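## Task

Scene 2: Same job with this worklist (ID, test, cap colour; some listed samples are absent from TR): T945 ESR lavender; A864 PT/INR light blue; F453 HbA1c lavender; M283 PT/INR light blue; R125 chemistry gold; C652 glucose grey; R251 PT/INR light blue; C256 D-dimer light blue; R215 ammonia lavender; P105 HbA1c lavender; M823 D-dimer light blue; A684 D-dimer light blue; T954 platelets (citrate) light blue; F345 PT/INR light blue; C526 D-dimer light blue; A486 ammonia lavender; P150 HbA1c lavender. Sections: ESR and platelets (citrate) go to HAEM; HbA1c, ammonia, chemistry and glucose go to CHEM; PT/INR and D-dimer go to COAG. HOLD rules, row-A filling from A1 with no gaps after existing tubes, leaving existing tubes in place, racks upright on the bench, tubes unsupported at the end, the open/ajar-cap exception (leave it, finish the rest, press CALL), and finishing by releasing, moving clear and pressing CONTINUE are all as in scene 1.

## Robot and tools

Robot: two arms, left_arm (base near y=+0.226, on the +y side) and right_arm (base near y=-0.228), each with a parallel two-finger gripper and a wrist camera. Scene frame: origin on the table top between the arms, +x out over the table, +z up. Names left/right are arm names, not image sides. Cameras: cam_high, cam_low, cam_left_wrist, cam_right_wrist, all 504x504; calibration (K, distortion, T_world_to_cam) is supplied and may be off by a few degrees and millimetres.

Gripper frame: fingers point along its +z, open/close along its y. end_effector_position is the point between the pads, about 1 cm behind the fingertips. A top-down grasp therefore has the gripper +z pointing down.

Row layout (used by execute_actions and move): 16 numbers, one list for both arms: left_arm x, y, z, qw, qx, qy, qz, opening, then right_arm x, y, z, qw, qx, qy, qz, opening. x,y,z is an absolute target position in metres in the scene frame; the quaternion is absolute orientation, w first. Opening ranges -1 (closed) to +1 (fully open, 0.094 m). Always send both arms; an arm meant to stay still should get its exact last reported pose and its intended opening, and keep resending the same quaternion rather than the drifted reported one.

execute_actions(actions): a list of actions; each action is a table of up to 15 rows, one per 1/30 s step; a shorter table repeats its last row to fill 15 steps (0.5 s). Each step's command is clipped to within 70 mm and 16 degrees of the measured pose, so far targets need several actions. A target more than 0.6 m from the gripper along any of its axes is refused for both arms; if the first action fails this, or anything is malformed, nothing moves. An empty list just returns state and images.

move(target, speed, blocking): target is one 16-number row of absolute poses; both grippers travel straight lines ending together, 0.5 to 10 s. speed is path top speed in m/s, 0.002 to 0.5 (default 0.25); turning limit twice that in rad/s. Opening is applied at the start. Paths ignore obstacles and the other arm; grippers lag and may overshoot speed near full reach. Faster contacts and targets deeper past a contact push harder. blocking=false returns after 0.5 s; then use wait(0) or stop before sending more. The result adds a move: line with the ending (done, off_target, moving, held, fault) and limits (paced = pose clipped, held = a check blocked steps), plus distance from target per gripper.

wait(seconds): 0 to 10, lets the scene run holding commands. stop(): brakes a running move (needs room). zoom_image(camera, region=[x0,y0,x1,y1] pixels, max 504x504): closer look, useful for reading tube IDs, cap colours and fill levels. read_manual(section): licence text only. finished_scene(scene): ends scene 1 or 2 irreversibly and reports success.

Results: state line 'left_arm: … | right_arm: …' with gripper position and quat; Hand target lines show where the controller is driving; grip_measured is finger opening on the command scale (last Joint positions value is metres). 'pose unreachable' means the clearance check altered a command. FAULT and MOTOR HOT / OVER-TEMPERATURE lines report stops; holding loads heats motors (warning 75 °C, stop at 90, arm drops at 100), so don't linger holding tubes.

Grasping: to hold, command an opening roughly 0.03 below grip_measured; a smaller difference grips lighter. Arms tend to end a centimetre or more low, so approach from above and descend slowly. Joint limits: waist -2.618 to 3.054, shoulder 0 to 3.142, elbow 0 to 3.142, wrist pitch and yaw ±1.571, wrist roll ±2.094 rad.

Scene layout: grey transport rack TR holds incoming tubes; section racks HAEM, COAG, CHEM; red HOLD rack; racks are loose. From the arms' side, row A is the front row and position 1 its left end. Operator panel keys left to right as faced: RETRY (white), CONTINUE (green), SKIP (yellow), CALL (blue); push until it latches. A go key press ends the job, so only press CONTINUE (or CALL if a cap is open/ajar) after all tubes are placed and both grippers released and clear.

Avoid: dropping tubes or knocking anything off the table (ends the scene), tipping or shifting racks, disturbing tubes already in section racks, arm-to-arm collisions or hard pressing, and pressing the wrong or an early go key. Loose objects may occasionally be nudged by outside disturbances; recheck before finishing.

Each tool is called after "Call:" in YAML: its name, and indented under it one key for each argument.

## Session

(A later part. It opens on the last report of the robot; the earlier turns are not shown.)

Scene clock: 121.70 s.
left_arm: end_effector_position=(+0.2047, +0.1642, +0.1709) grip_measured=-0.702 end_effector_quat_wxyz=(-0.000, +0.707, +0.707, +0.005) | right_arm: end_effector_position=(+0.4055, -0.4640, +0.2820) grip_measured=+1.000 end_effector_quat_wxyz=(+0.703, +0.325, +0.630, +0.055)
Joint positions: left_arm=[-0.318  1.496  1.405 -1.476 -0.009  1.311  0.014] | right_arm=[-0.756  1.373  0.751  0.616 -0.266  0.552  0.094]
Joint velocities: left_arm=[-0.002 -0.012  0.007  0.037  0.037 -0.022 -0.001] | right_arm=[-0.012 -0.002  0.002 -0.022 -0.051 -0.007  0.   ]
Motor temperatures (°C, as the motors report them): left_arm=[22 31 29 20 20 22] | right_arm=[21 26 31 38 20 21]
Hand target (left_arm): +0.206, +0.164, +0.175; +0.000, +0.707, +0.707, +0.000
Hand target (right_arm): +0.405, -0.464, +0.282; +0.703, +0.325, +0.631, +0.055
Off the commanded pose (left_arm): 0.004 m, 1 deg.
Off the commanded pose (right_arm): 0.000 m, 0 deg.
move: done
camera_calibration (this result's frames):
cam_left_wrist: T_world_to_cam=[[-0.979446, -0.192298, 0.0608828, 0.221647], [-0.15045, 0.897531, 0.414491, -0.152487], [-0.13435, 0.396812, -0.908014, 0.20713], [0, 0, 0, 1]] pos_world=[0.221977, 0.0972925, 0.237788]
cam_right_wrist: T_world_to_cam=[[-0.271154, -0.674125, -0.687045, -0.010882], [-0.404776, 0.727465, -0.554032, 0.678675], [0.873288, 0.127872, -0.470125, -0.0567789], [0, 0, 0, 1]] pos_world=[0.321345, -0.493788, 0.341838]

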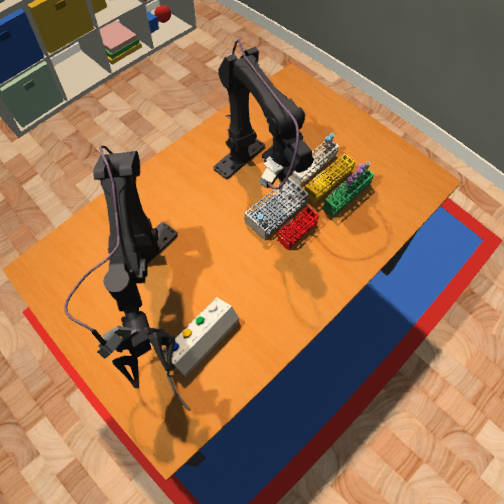

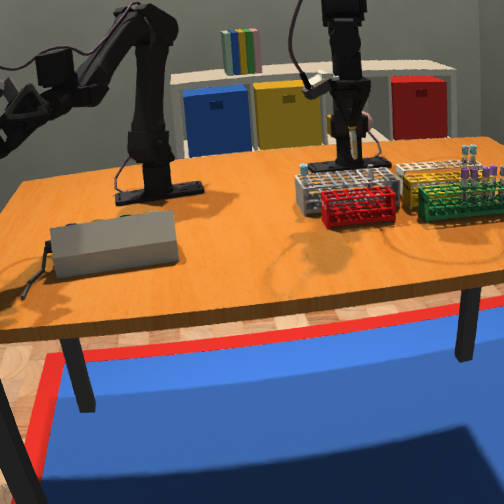

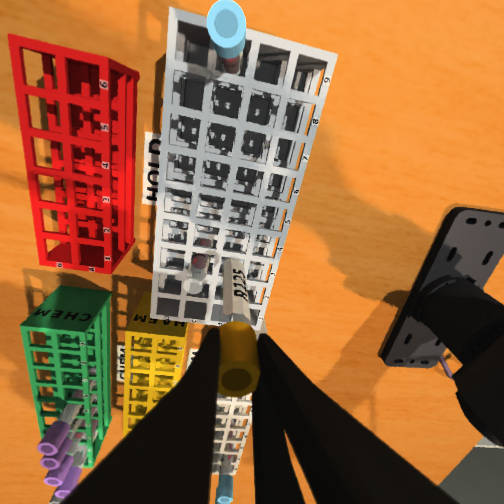

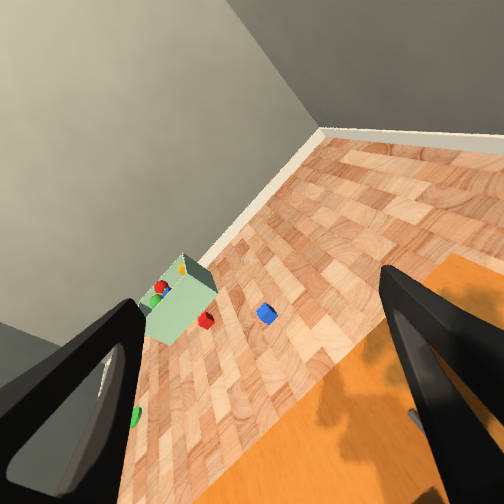

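Call:
zoom_image:
  camera: "cam_low"
  region: [320, 100, 390, 170]

Call:
move:
  target: [0.275,0.165,0.178,0,0.707,0.707,0,-0.72, 0.38,-0.44,0.27,0.6,0.2,0.77,0.03,0]
  speed: 0.2

Call:
move:
  target: [0.335,0.335,0.165,0,0.707,0.707,0,-0.72, 0.30,-0.36,0.22,0.342,0,0.94,0,-1]
  speed: 0.2

Region (320, 100, 390, 170) of cam_low's 504x504 image, scaled by 7.200, with more detail than that image has.

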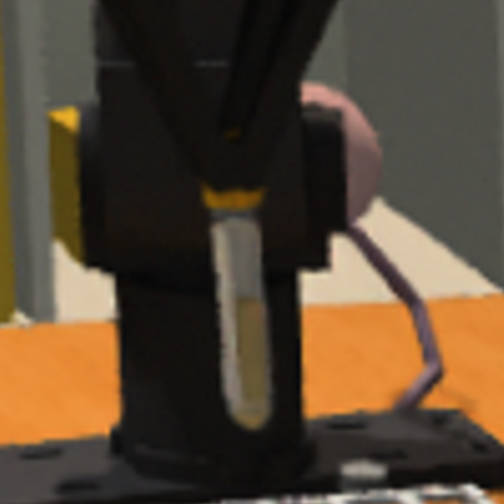

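Scene clock: 138.13 s.
left_arm: end_effector_position=(+0.2728, +0.1628, +0.1735) grip_measured=-0.702 end_effector_quat_wxyz=(-0.003, +0.709, +0.706, +0.003) | right_arm: end_effector_position=(+0.3814, -0.4403, +0.2555) grip_measured=+0.002 end_effector_quat_wxyz=(+0.593, +0.213, +0.776, +0.035)
Joint positions: left_arm=[-0.267  1.76   1.695 -1.508 -0.009  1.366  0.014] | right_arm=[-0.85   1.278  0.881  0.05  -0.522  0.149  0.047]
Joint velocities: left_arm=[-0.007 -0.007 -0.002 -0.066  0.066  0.007 -0.   ] | right_arm=[-0.002 -0.002 -0.012 -0.037 -0.022  0.007  0.001]
Motor temperatures (°C, as the motors report them): left_arm=[22 31 31 20 20 22] | right_arm=[21 26 32 39 20 22]
Hand target (left_arm): +0.275, +0.165, +0.178; +0.000, +0.707, +0.707, +0.001
Hand target (right_arm): +0.380, -0.440, +0.270; +0.602, +0.203, +0.772, +0.030
Off the commanded pose (left_arm): 0.005 m, 1 deg.
Off the commanded pose (right_arm): 0.015 m, 2 deg.
move: off_target (right_arm)
camera_calibration (this result's frames):
cam_left_wrist: T_world_to_cam=[[-0.979979, -0.187543, 0.0668465, 0.286308], [-0.143343, 0.897599, 0.416856, -0.144373], [-0.13818, 0.398928, -0.906511, 0.219631], [0, 0, 0, 1]] pos_world=[0.290229, 0.0956674, 0.240142]
cam_right_wrist: T_world_to_cam=[[-0.310223, -0.815633, -0.488369, -0.117839], [-0.721742, 0.536423, -0.437423, 0.64403], [0.618749, 0.216777, -0.755088, 0.157824], [0, 0, 0, 1]] pos_world=[0.330614, -0.475798, 0.343335]

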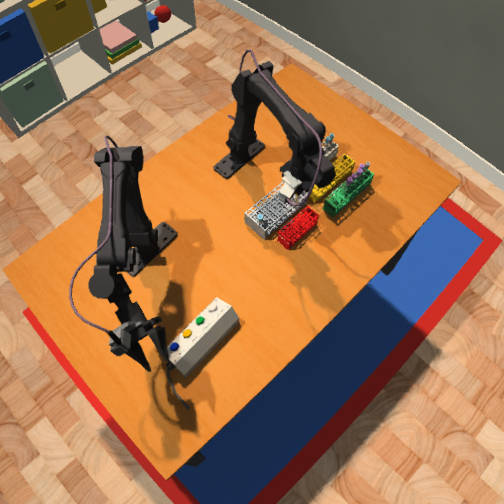

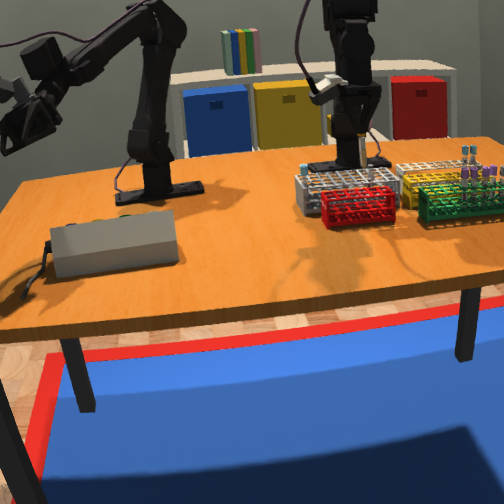

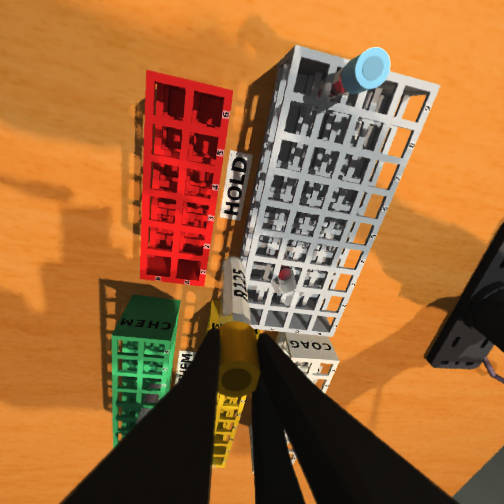

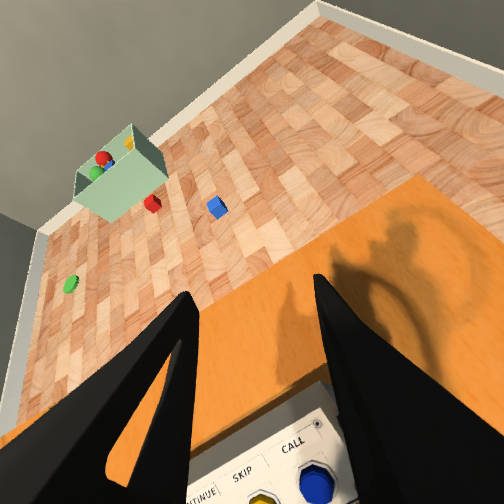

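Scene clock: 140.60 s.
left_arm: end_effector_position=(+0.3369, +0.3336, +0.1600) grip_measured=-0.702 end_effector_quat_wxyz=(-0.001, +0.706, +0.708, +0.008) | right_arm: end_effector_position=(+0.3006, -0.3625, +0.2079) grip_measured=-0.995 end_effector_quat_wxyz=(+0.333, +0.015, +0.943, +0.007)
Joint positions: left_arm=[ 0.214  2.047  2.027 -1.538 -0.009  1.842  0.014] | right_arm=[-0.791  1.208  1.131 -0.943 -0.419 -0.548  0.   ]
Joint velocities: left_arm=[ 0.002  0.002  0.012 -0.11  -0.037 -0.007  0.   ] | right_arm=[ 0.002  0.012 -0.007 -0.022 -0.022  0.037  0.   ]
Motor temperatures (°C, as the motors report them): left_arm=[22 32 31 20 20 22] | right_arm=[21 26 32 38 20 22]
Hand target (left_arm): +0.337, +0.335, +0.165; +0.003, +0.707, +0.707, +0.008
Hand target (right_arm): +0.301, -0.360, +0.220; +0.342, +0.004, +0.940, -0.001
Off the commanded pose (left_arm): 0.005 m, 1 deg.
Off the commanded pose (right_arm): 0.012 m, 2 deg.
joint sent to its limit (left arm) — the command would take joint 4 (wrist pitch) past its lower limit, so that joint was sent only as far as its limit.
move: off_target (right_arm)
camera_calibration (this result's frames):
cam_left_wrist: T_world_to_cam=[[-0.979537, -0.193353, 0.0558721, 0.385537], [-0.15292, 0.895487, 0.417992, -0.27916], [-0.130853, 0.400895, -0.906731, 0.14505], [0, 0, 0, 1]] pos_world=[0.353939, 0.266379, 0.226667]
cam_right_wrist: T_world_to_cam=[[-0.170061, -0.971985, -0.16225, -0.269291], [-0.985311, 0.165127, 0.0435236, 0.367798], [-0.0155125, 0.167268, -0.985789, 0.375706], [0, 0, 0, 1]] pos_world=[0.322428, -0.385324, 0.310667]

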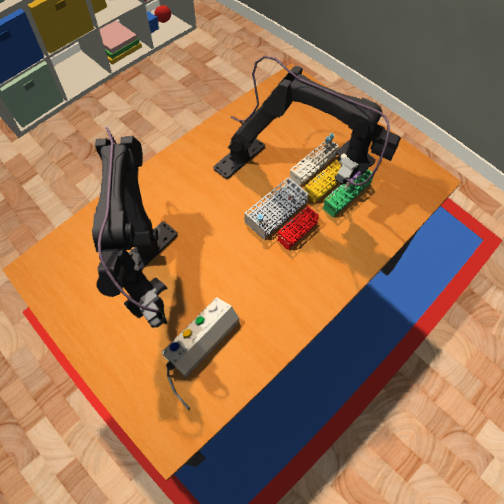

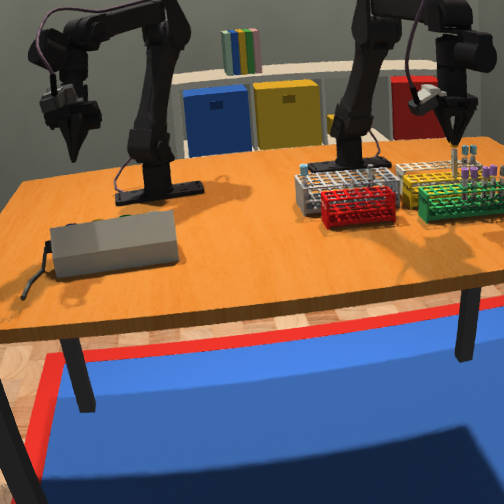

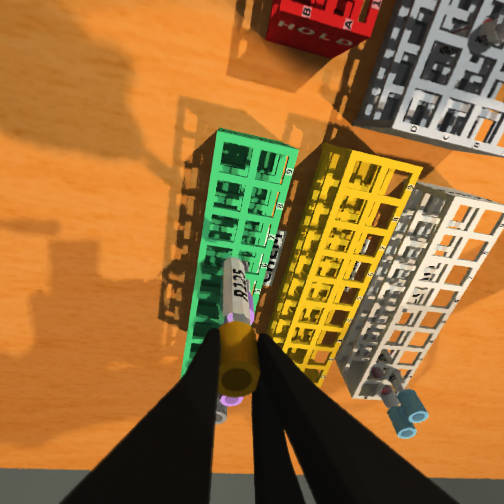

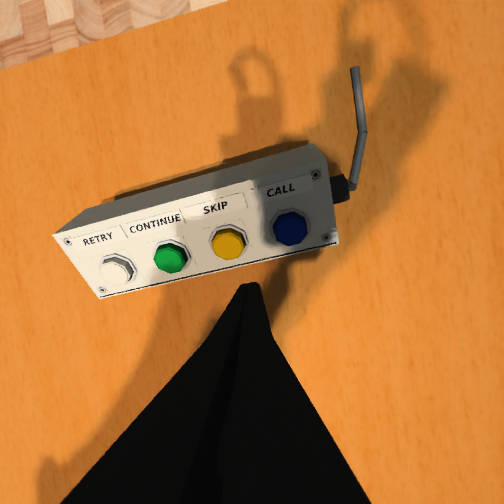

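Call:
zoom_image:
  camera: "cam_left_wrist"
  region: [170, 150, 330, 330]

Call:
zoom_image:
  camera: "cam_low"
  region: [414, 125, 504, 225]

Region (170, 150, 330, 330) of cam_left_wrist's 504x504 image, scaled by 2.800, with more detail than that image has.

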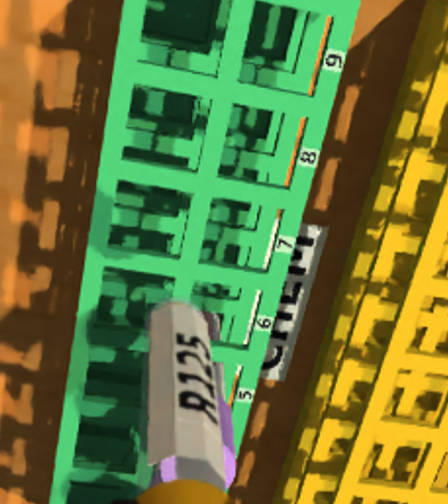

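Region (414, 125, 504, 225) of cam_low's 504x504 image, scaled by 5.040, with more detail than that image has; it fills the left 454 columns of this view, and the rest is white.

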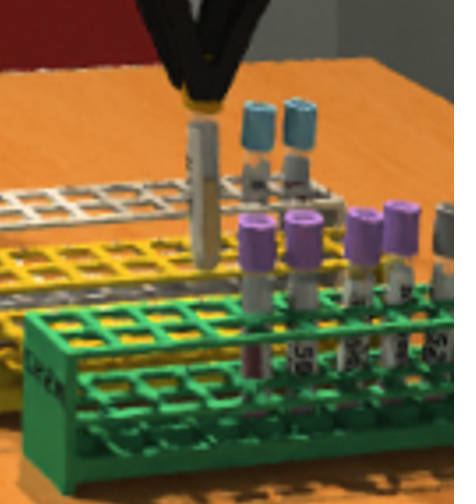

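Call:
move:
  target: [0.323,0.345,0.147,0,0.707,0.707,0,-0.72, 0.30,-0.36,0.22,0.342,0,0.94,0,-1]
  speed: 0.04

Call:
zoom_image:
  camera: "cam_left_wrist"
  region: [170, 180, 310, 330]

Call:
zoom_image:
  camera: "cam_low"
  region: [424, 135, 504, 215]

Scene clock: 169.00 s.
left_arm: end_effector_position=(+0.3237, +0.3427, +0.1339) grip_measured=-0.702 end_effector_quat_wxyz=(-0.014, +0.707, +0.707, -0.018) | right_arm: end_effector_position=(+0.2998, -0.3621, +0.2072) grip_measured=-0.995 end_effector_quat_wxyz=(+0.331, +0.009, +0.944, +0.006)
Joint positions: left_arm=[ 0.246  2.047  1.921 -1.49  -0.009  1.877  0.014] | right_arm=[-0.791  1.208  1.131 -0.948 -0.418 -0.561  0.   ]
Joint velocities: left_arm=[ 0.002  0.002  0.012 -0.095  0.037  0.037  0.   ] | right_arm=[-0.017 -0.012 -0.012 -0.007  0.037 -0.022 -0.001]
Motor temperatures (°C, as the motors report them): left_arm=[22 36 32 20 20 22] | right_arm=[21 26 33 35 20 22]
Hand target (left_arm): +0.323, +0.345, +0.147; -0.000, +0.707, +0.707, +0.000
Hand target (right_arm): +0.300, -0.360, +0.220; +0.342, -0.000, +0.940, -0.000
Off the commanded pose (left_arm): 0.013 m, 3 deg.
Off the commanded pose (right_arm): 0.013 m, 2 deg.
move: off_target (left_arm, right_arm)
camera_calibration (this result's frames):
cam_left_wrist: T_world_to_cam=[[-0.975327, -0.189281, 0.113618, 0.365355], [-0.127431, 0.902965, 0.410386, -0.288207], [-0.180271, 0.385782, -0.904806, 0.136902], [0, 0, 0, 1]] pos_world=[0.344294, 0.276582, 0.200635]
cam_right_wrist: T_world_to_cam=[[-0.161447, -0.974504, -0.155807, -0.273952], [-0.986656, 0.156012, 0.0465837, 0.363453], [-0.0210881, 0.161249, -0.986688, 0.374686], [0, 0, 0, 1]] pos_world=[0.322275, -0.384088, 0.310083]

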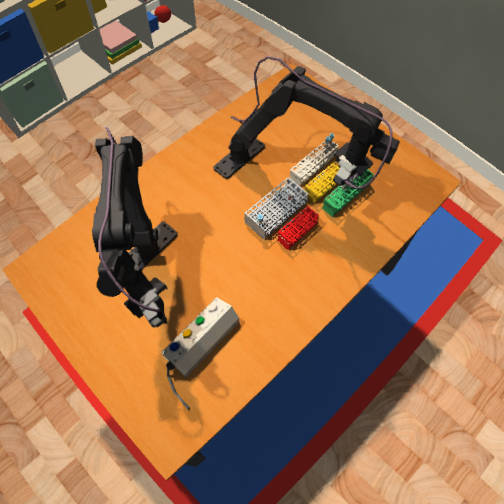

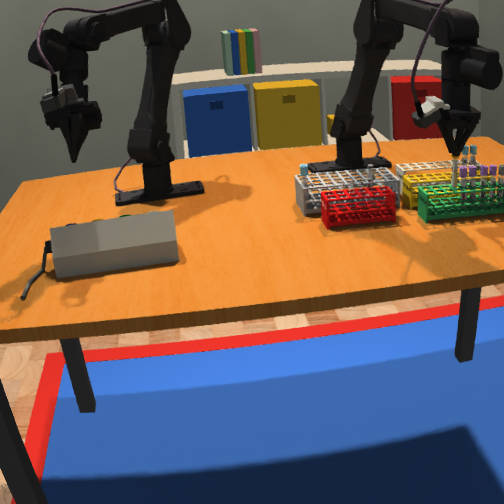

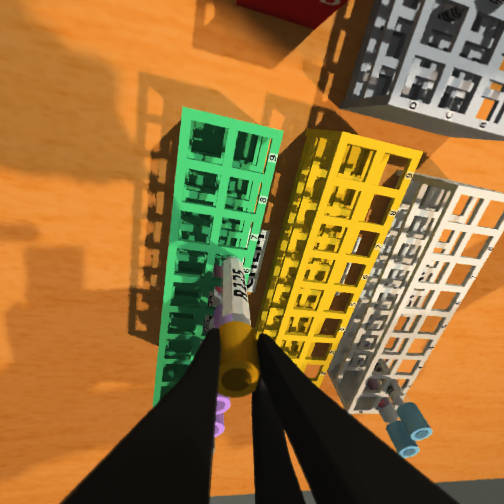

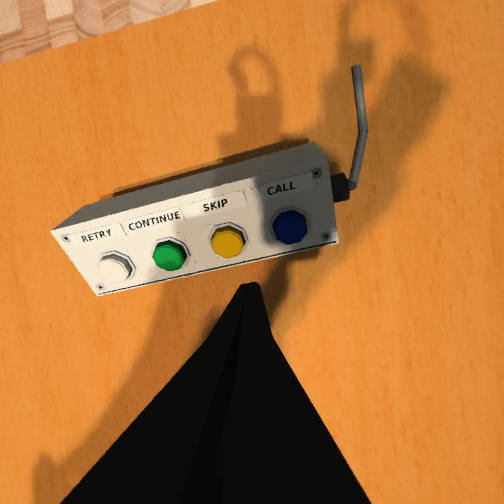

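Region (170, 180, 310, 330) of cam_left_wrist's 504x504 image, scaled by 3.360, with more detail than that image has; it fills the left 470 columns of this view, and the rest is white.

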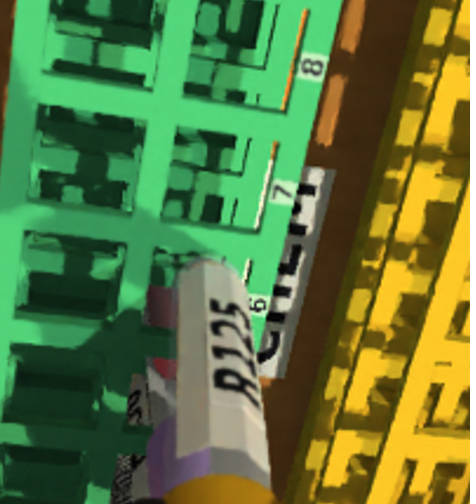

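Region (424, 135, 504, 215) of cam_low's 504x504 image, scaled by 6.300, with more detail than that image has.

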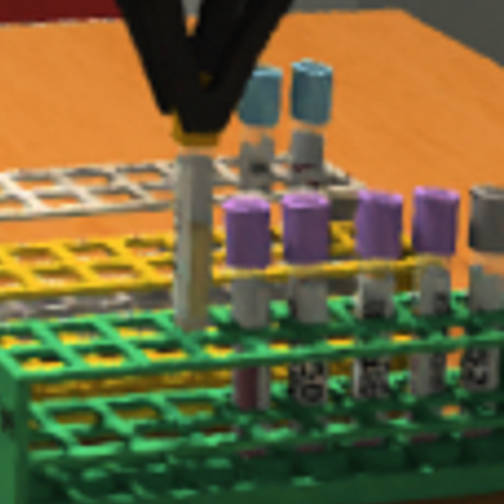

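Call:
move:
  target: [0.326,0.345,0.125,0,0.707,0.707,0,-0.72, 0.30,-0.36,0.22,0.342,0,0.94,0,-1]
  speed: 0.02

Call:
zoom_image:
  camera: "cam_left_wrist"
  region: [170, 180, 310, 330]

Call:
zoom_image:
  camera: "cam_low"
  region: [424, 135, 504, 215]

Scene clock: 178.73 s.
left_arm: end_effector_position=(+0.3252, +0.3431, +0.1128) grip_measured=-0.702 end_effector_quat_wxyz=(-0.014, +0.708, +0.706, -0.018) | right_arm: end_effector_position=(+0.2998, -0.3620, +0.2072) grip_measured=-0.995 end_effector_quat_wxyz=(+0.331, +0.009, +0.944, +0.006)
Joint positions: left_arm=[ 0.246  2.047  1.837 -1.406 -0.009  1.879  0.014] | right_arm=[-0.791  1.208  1.131 -0.948 -0.418 -0.561  0.   ]
Joint velocities: left_arm=[ 0.017 -0.007 -0.002  0.007 -0.051  0.022  0.   ] | right_arm=[-0.012  0.007 -0.007  0.007  0.051 -0.007 -0.   ]
Motor temperatures (°C, as the motors report them): left_arm=[22 40 31 20 20 22] | right_arm=[21 26 33 35 20 22]
Hand target (left_arm): +0.326, +0.345, +0.125; -0.000, +0.707, +0.707, -0.000
Hand target (right_arm): +0.300, -0.360, +0.220; +0.342, -0.000, +0.940, -0.000
Off the commanded pose (left_arm): 0.012 m, 3 deg.
Off the commanded pose (right_arm): 0.013 m, 2 deg.
move: off_target (left_arm, right_arm)
camera_calibration (this result's frames):
cam_left_wrist: T_world_to_cam=[[-0.975616, -0.187786, 0.113624, 0.368846], [-0.126057, 0.903186, 0.410322, -0.28029], [-0.179676, 0.385994, -0.904834, 0.117626], [0, 0, 0, 1]] pos_world=[0.345654, 0.277015, 0.179532]
cam_right_wrist: T_world_to_cam=[[-0.160911, -0.974636, -0.155536, -0.274185], [-0.986735, 0.155435, 0.0468316, 0.363153], [-0.021468, 0.161008, -0.98672, 0.374664], [0, 0, 0, 1]] pos_world=[0.32226, -0.384002, 0.310036]

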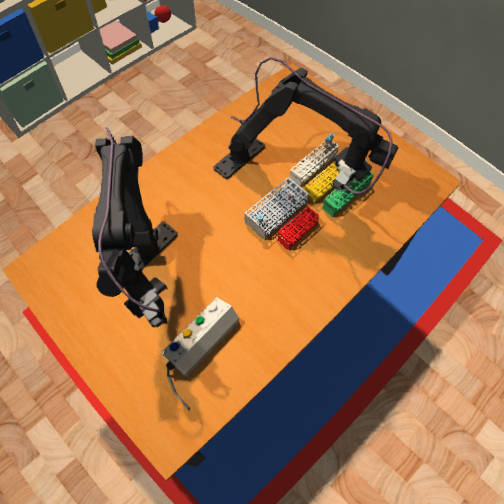

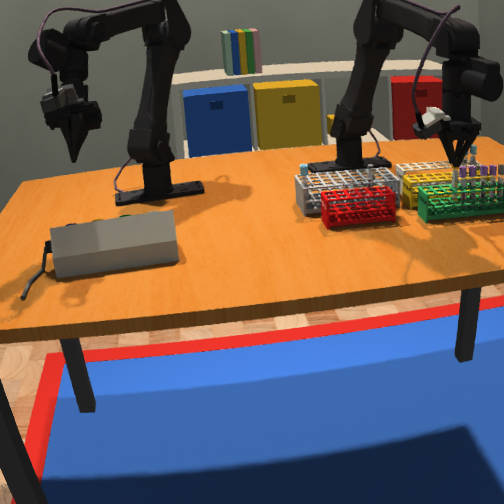

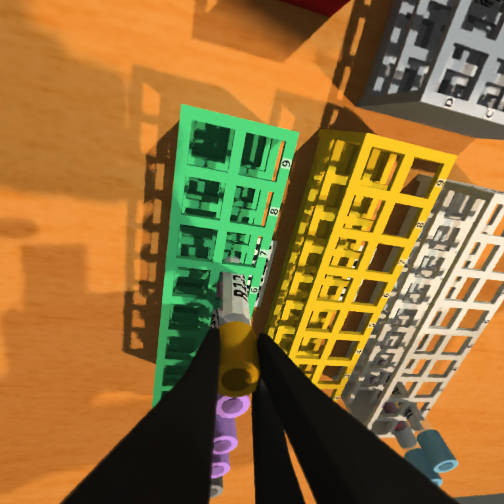

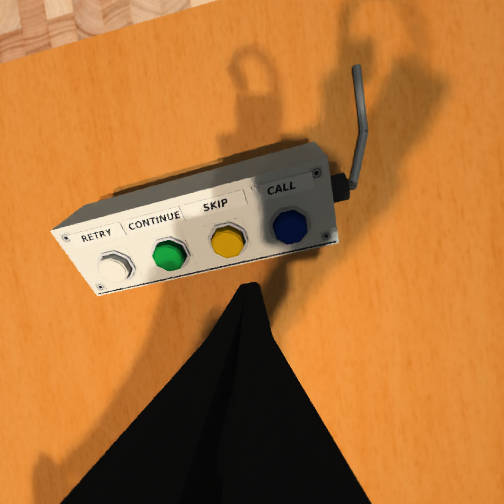

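Region (170, 180, 310, 330) of cam_left_wrist's 504x504 image, scaled by 3.360, with more detail than that image has; it fills the left 470 columns of this view, and the rest is white.

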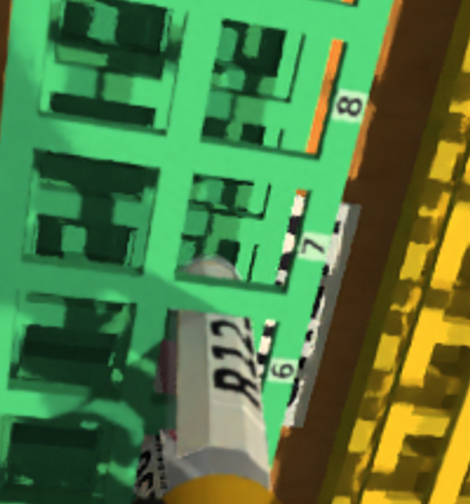

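Region (424, 135, 504, 215) of cam_low's 504x504 image, scaled by 6.300, with more detail than that image has.

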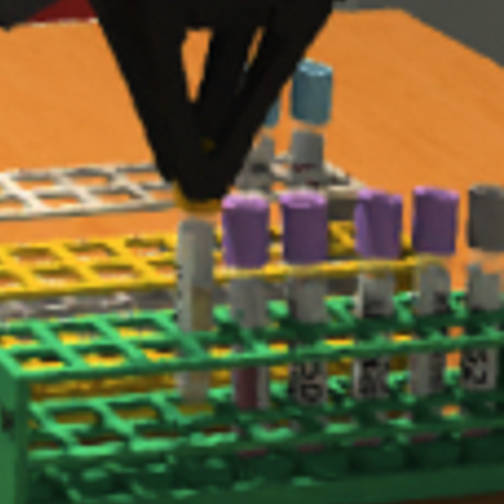

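Call:
move:
  target: [0.3245,0.345,0.104,0.01,0.707,0.707,0.012,-0.72, 0.30,-0.36,0.22,0.342,0,0.94,0,-1]
  speed: 0.025

Call:
zoom_image:
  camera: "cam_low"
  region: [424, 135, 504, 215]

Scene clock: 184.83 s.
left_arm: end_effector_position=(+0.3230, +0.3423, +0.0929) grip_measured=-0.702 end_effector_quat_wxyz=(-0.007, +0.709, +0.705, -0.004) | right_arm: end_effector_position=(+0.2998, -0.3620, +0.2072) grip_measured=-0.995 end_effector_quat_wxyz=(+0.331, +0.009, +0.944, +0.006)
Joint positions: left_arm=[ 0.246  2.005  1.699 -1.277 -0.008  1.882  0.014] | right_arm=[-0.791  1.208  1.131 -0.948 -0.418 -0.561  0.   ]
Joint velocities: left_arm=[-0.027 -0.022  0.017  0.066 -0.022 -0.022 -0.   ] | right_arm=[-0.017  0.017 -0.012 -0.081  0.007  0.051 -0.001]
Motor temperatures (°C, as the motors report them): left_arm=[22 41 30 20 20 22] | right_arm=[21 26 33 35 20 22]
Hand target (left_arm): +0.324, +0.345, +0.104; +0.010, +0.708, +0.707, +0.012
Hand target (right_arm): +0.300, -0.360, +0.220; +0.342, -0.000, +0.940, -0.000
Off the commanded pose (left_arm): 0.011 m, 3 deg.
Off the commanded pose (right_arm): 0.013 m, 2 deg.
move: off_target (left_arm, right_arm)
camera_calibration (this result's frames):
cam_left_wrist: T_world_to_cam=[[-0.979232, -0.185304, 0.0822577, 0.372045], [-0.135528, 0.900051, 0.414174, -0.267883], [-0.150784, 0.394424, -0.906473, 0.0875013], [0, 0, 0, 1]] pos_world=[0.341207, 0.275537, 0.159664]
cam_right_wrist: T_world_to_cam=[[-0.160911, -0.974636, -0.155536, -0.274185], [-0.986735, 0.155435, 0.0468316, 0.363153], [-0.021468, 0.161008, -0.98672, 0.374664], [0, 0, 0, 1]] pos_world=[0.32226, -0.384002, 0.310036]

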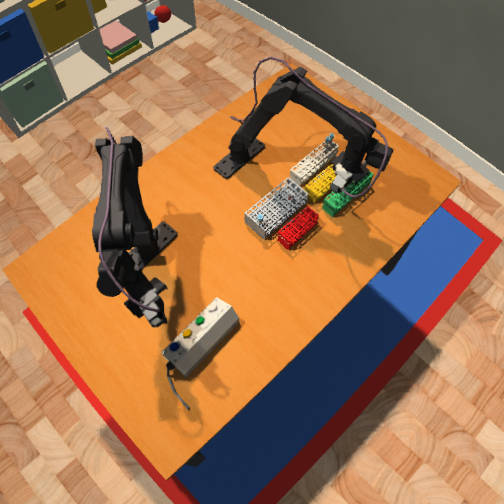

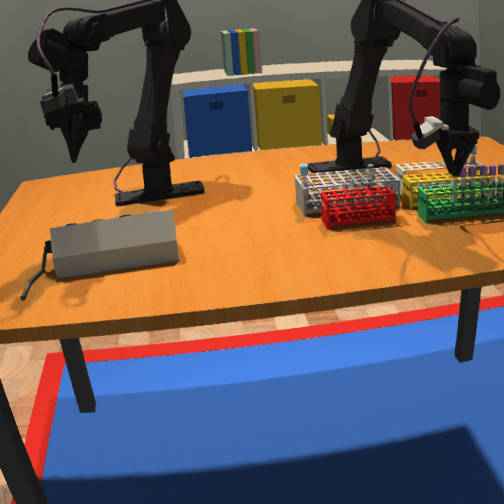

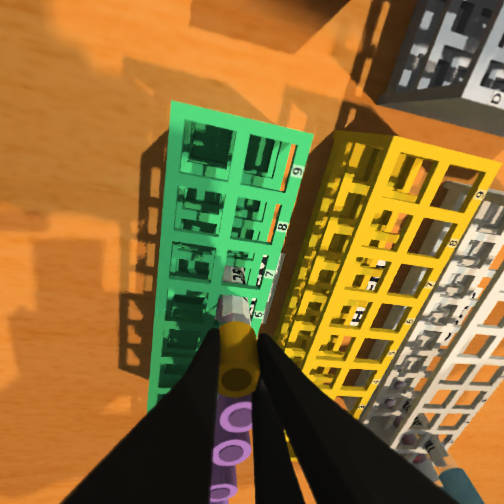

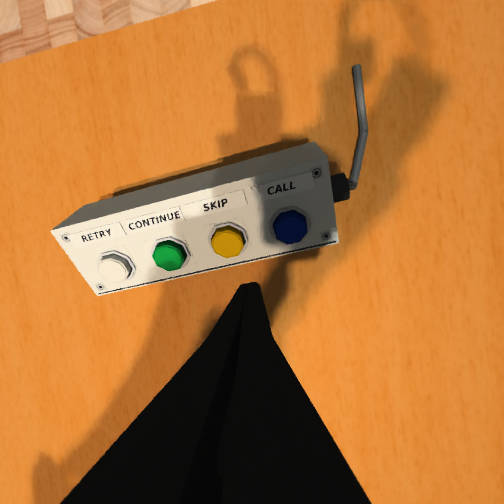

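Region (424, 135, 504, 215) of cam_low's 504x504 image, scaled by 6.300, with more detail than that image has.

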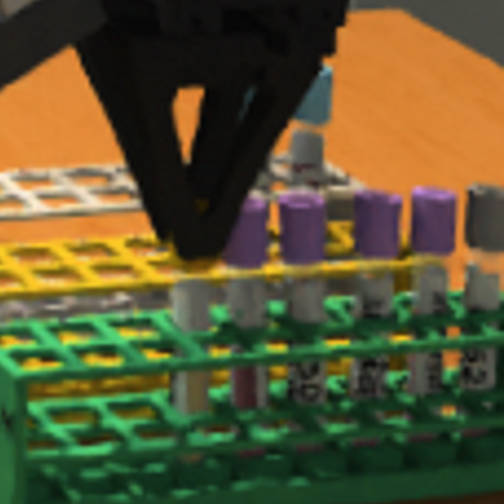

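Seated nearly level. Release and lift.

Call:
execute_actions:
  actions:
    - [[0.3245,0.345,0.103,0.01,0.707,0.707,0.012,-0.68, 0.30,-0.36,0.22,0.342,0,0.94,0,-1],[0.3245,0.345,0.103,0.01,0.707,0.707,0.012,-0.64, 0.30,-0.36,0.22,0.342,0,0.94,0,-1],[0.3245,0.345,0.103,0.01,0.707,0.707,0.012,-0.58, 0.30,-0.36,0.22,0.342,0,0.94,0,-1],[0.3245,0.345,0.103,0.01,0.707,0.707,0.012,-0.5, 0.30,-0.36,0.22,0.342,0,0.94,0,-1],[0.3245,0.345,0.103,0.01,0.707,0.707,0.012,-0.35, 0.30,-0.36,0.22,0.342,0,0.94,0,-1]]

Call:
move:
  target: [0.326,0.342,0.15,0,0.707,0.707,0,-0.35, 0.30,-0.36,0.22,0.342,0,0.94,0,-1]
  speed: 0.1

Scene clock: 195.77 s.
left_arm: end_effector_position=(+0.3249, +0.3428, +0.0929) grip_measured=-0.353 end_effector_quat_wxyz=(-0.005, +0.709, +0.705, -0.000) | right_arm: end_effector_position=(+0.2997, -0.3620, +0.2072) grip_measured=-0.995 end_effector_quat_wxyz=(+0.331, +0.009, +0.944, +0.006)
Joint positions: left_arm=[ 0.246  2.005  1.699 -1.269 -0.008  1.882  0.03 ] | right_arm=[-0.791  1.208  1.131 -0.949 -0.418 -0.561  0.   ]
Joint velocities: left_arm=[-0.007  0.007 -0.012  0.037 -0.037  0.022 -0.   ] | right_arm=[ 0.002 -0.002 -0.012 -0.11   0.007 -0.037 -0.001]
Motor temperatures (°C, as the motors report them): left_arm=[22 43 30 20 20 22] | right_arm=[21 26 34 34 20 22]
Hand target (left_arm): +0.325, +0.345, +0.103; +0.010, +0.707, +0.707, +0.012
Hand target (right_arm): +0.300, -0.360, +0.220; +0.342, -0.000, +0.940, +0.000
Off the commanded pose (left_arm): 0.010 m, 2 deg.
Off the commanded pose (right_arm): 0.013 m, 2 deg.
camera_calibration (this result's frames):
cam_left_wrist: T_world_to_cam=[[-0.979909, -0.185093, 0.0742849, 0.374914], [-0.138403, 0.899257, 0.414947, -0.266961], [-0.143605, 0.396329, -0.906808, 0.0846078], [0, 0, 0, 1]] pos_world=[0.342584, 0.275928, 0.159647]
cam_right_wrist: T_world_to_cam=[[-0.160957, -0.974598, -0.155728, -0.274087], [-0.986722, 0.155424, 0.047158, 0.363014], [-0.0217563, 0.16125, -0.986674, 0.374774], [0, 0, 0, 1]] pos_world=[0.322231, -0.383978, 0.309978]

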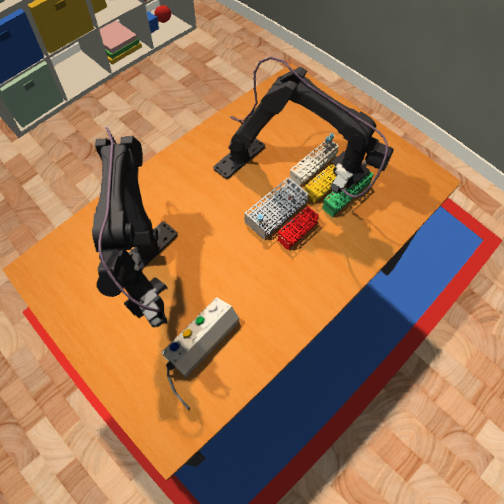

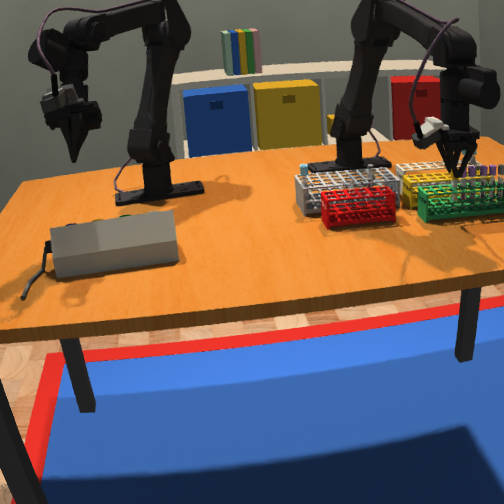

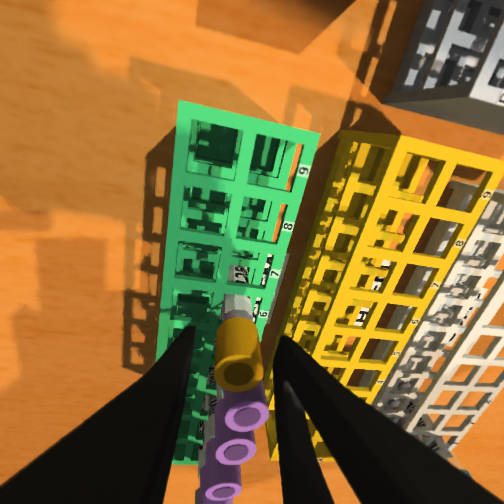

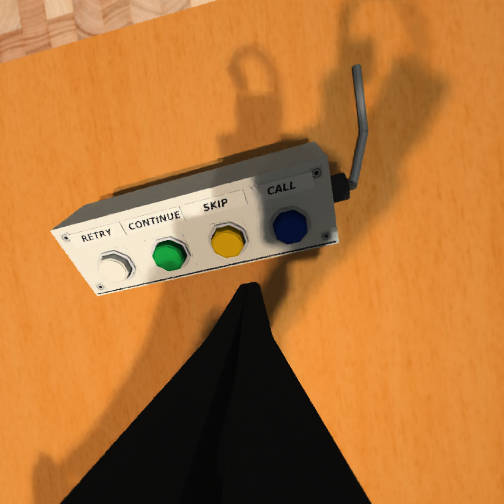

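Scene clock: 196.93 s.
left_arm: end_effector_position=(+0.3254, +0.3430, +0.1472) grip_measured=-0.353 end_effector_quat_wxyz=(-0.002, +0.709, +0.705, +0.004) | right_arm: end_effector_position=(+0.2997, -0.3620, +0.2072) grip_measured=-0.995 end_effector_quat_wxyz=(+0.331, +0.009, +0.944, +0.006)
Joint positions: left_arm=[ 0.246  2.005  1.915 -1.474 -0.008  1.882  0.03 ] | right_arm=[-0.791  1.208  1.131 -0.949 -0.418 -0.561  0.   ]
Joint velocities: left_arm=[-0.027 -0.002 -0.012 -0.022 -0.022 -0.066 -0.   ] | right_arm=[-0.002  0.012 -0.002 -0.081 -0.022  0.022 -0.001]
Motor temperatures (°C, as the motors report them): left_arm=[22 42 30 20 20 22] | right_arm=[21 26 34 34 20 22]
Hand target (left_arm): +0.326, +0.342, +0.150; +0.000, +0.707, +0.707, +0.000
Hand target (right_arm): +0.300, -0.360, +0.220; +0.342, -0.000, +0.940, -0.000
Off the commanded pose (left_arm): 0.003 m, 1 deg.
Off the commanded pose (right_arm): 0.013 m, 2 deg.
move: off_target (right_arm)
camera_calibration (this result's frames):
cam_left_wrist: T_world_to_cam=[[-0.980635, -0.185322, 0.0633258, 0.373295], [-0.142789, 0.897875, 0.416451, -0.287884], [-0.134036, 0.399345, -0.90695, 0.129738], [0, 0, 0, 1]] pos_world=[0.342349, 0.275854, 0.213916]
cam_right_wrist: T_world_to_cam=[[-0.160957, -0.974598, -0.155728, -0.274087], [-0.986722, 0.155424, 0.047158, 0.363014], [-0.0217563, 0.16125, -0.986674, 0.374774], [0, 0, 0, 1]] pos_world=[0.322231, -0.383978, 0.309978]

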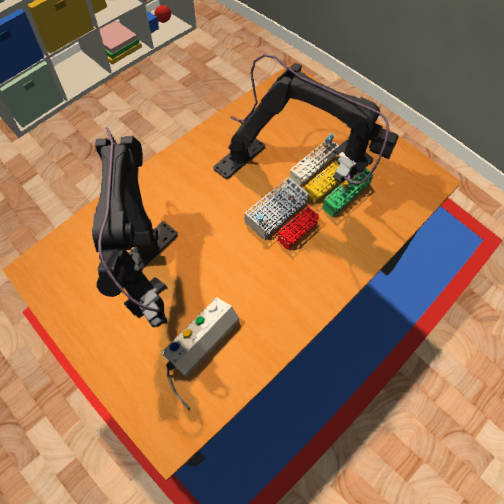

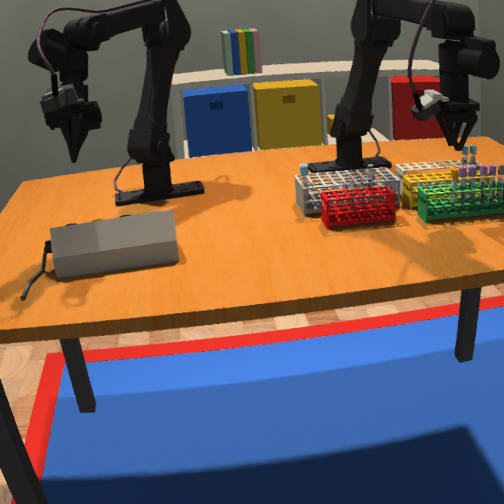

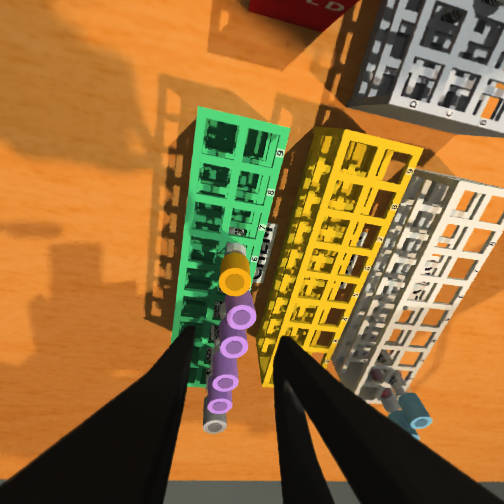

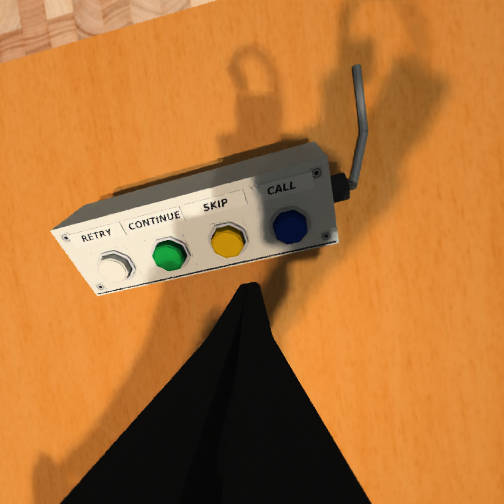

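Call:
move:
  target: [0.222,0.054,0.135,0,0.707,0.707,0,-0.3, 0.322,-0.380,0.13,0.35,0,0.936,0,-1]
  speed: 0.25

Call:
zoom_image:
  camera: "cam_left_wrist"
  region: [150, 200, 320, 370]

Scene clock: 214.93 s.
left_arm: end_effector_position=(+0.2117, +0.0593, +0.1296) grip_measured=-0.303 end_effector_quat_wxyz=(-0.019, +0.709, +0.705, -0.010) | right_arm: end_effector_position=(+0.3242, -0.3813, +0.1363) grip_measured=-0.995 end_effector_quat_wxyz=(+0.353, -0.001, +0.936, -0.010)
Joint positions: left_arm=[-0.644  1.717  1.47  -1.364  0.011  0.993  0.033] | right_arm=[-0.791  1.29   0.874 -0.551 -0.424 -0.566  0.   ]
Joint velocities: left_arm=[ 0.007  0.007 -0.002  0.007 -0.051 -0.022  0.001] | right_arm=[ 0.002  0.002  0.002 -0.022 -0.037 -0.022 -0.   ]
Motor temperatures (°C, as the motors report them): left_arm=[22 39 31 20 20 22] | right_arm=[21 26 34 34 20 22]
Hand target (left_arm): +0.218, +0.054, +0.135; -0.002, +0.707, +0.707, -0.006
Hand target (right_arm): +0.322, -0.380, +0.130; +0.350, -0.000, +0.937, +0.000
Off the commanded pose (left_arm): 0.013 m, 2 deg.
Off the commanded pose (right_arm): 0.007 m, 1 deg.
move: off_target (left_arm)
camera_calibration (this result's frames):
cam_left_wrist: T_world_to_cam=[[-0.976983, -0.185355, 0.105581, 0.204104], [-0.12393, 0.89605, 0.426305, -0.0472264], [-0.173624, 0.403408, -0.898397, 0.21889], [0, 0, 0, 1]] pos_world=[0.231558, -0.00815297, 0.195233]
cam_right_wrist: T_world_to_cam=[[-0.147523, -0.980838, -0.127254, -0.310619], [-0.988769, 0.149367, -0.0050194, 0.398939], [0.0239309, 0.125085, -0.991857, 0.280655], [0, 0, 0, 1]] pos_world=[0.341919, -0.399361, 0.240844]

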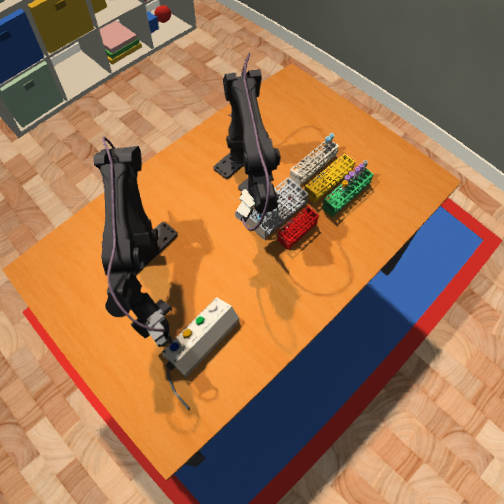

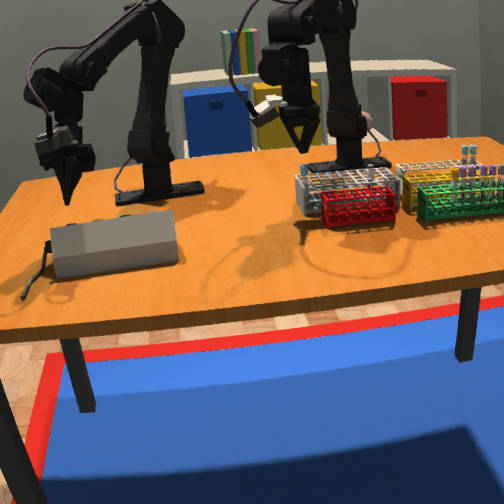

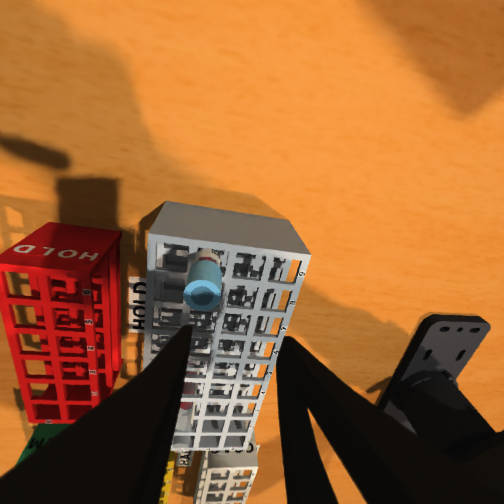

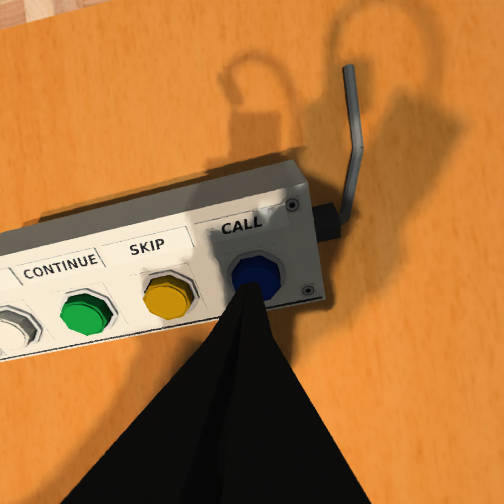

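Region (150, 200, 320, 370) of cam_left_wrist's 504x504 image, scaled by 2.965, with more detail than that image has.

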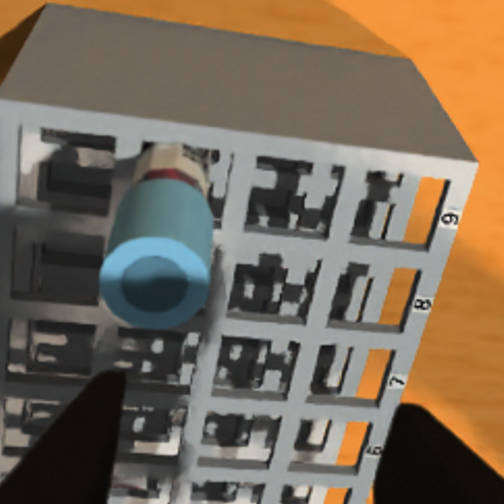

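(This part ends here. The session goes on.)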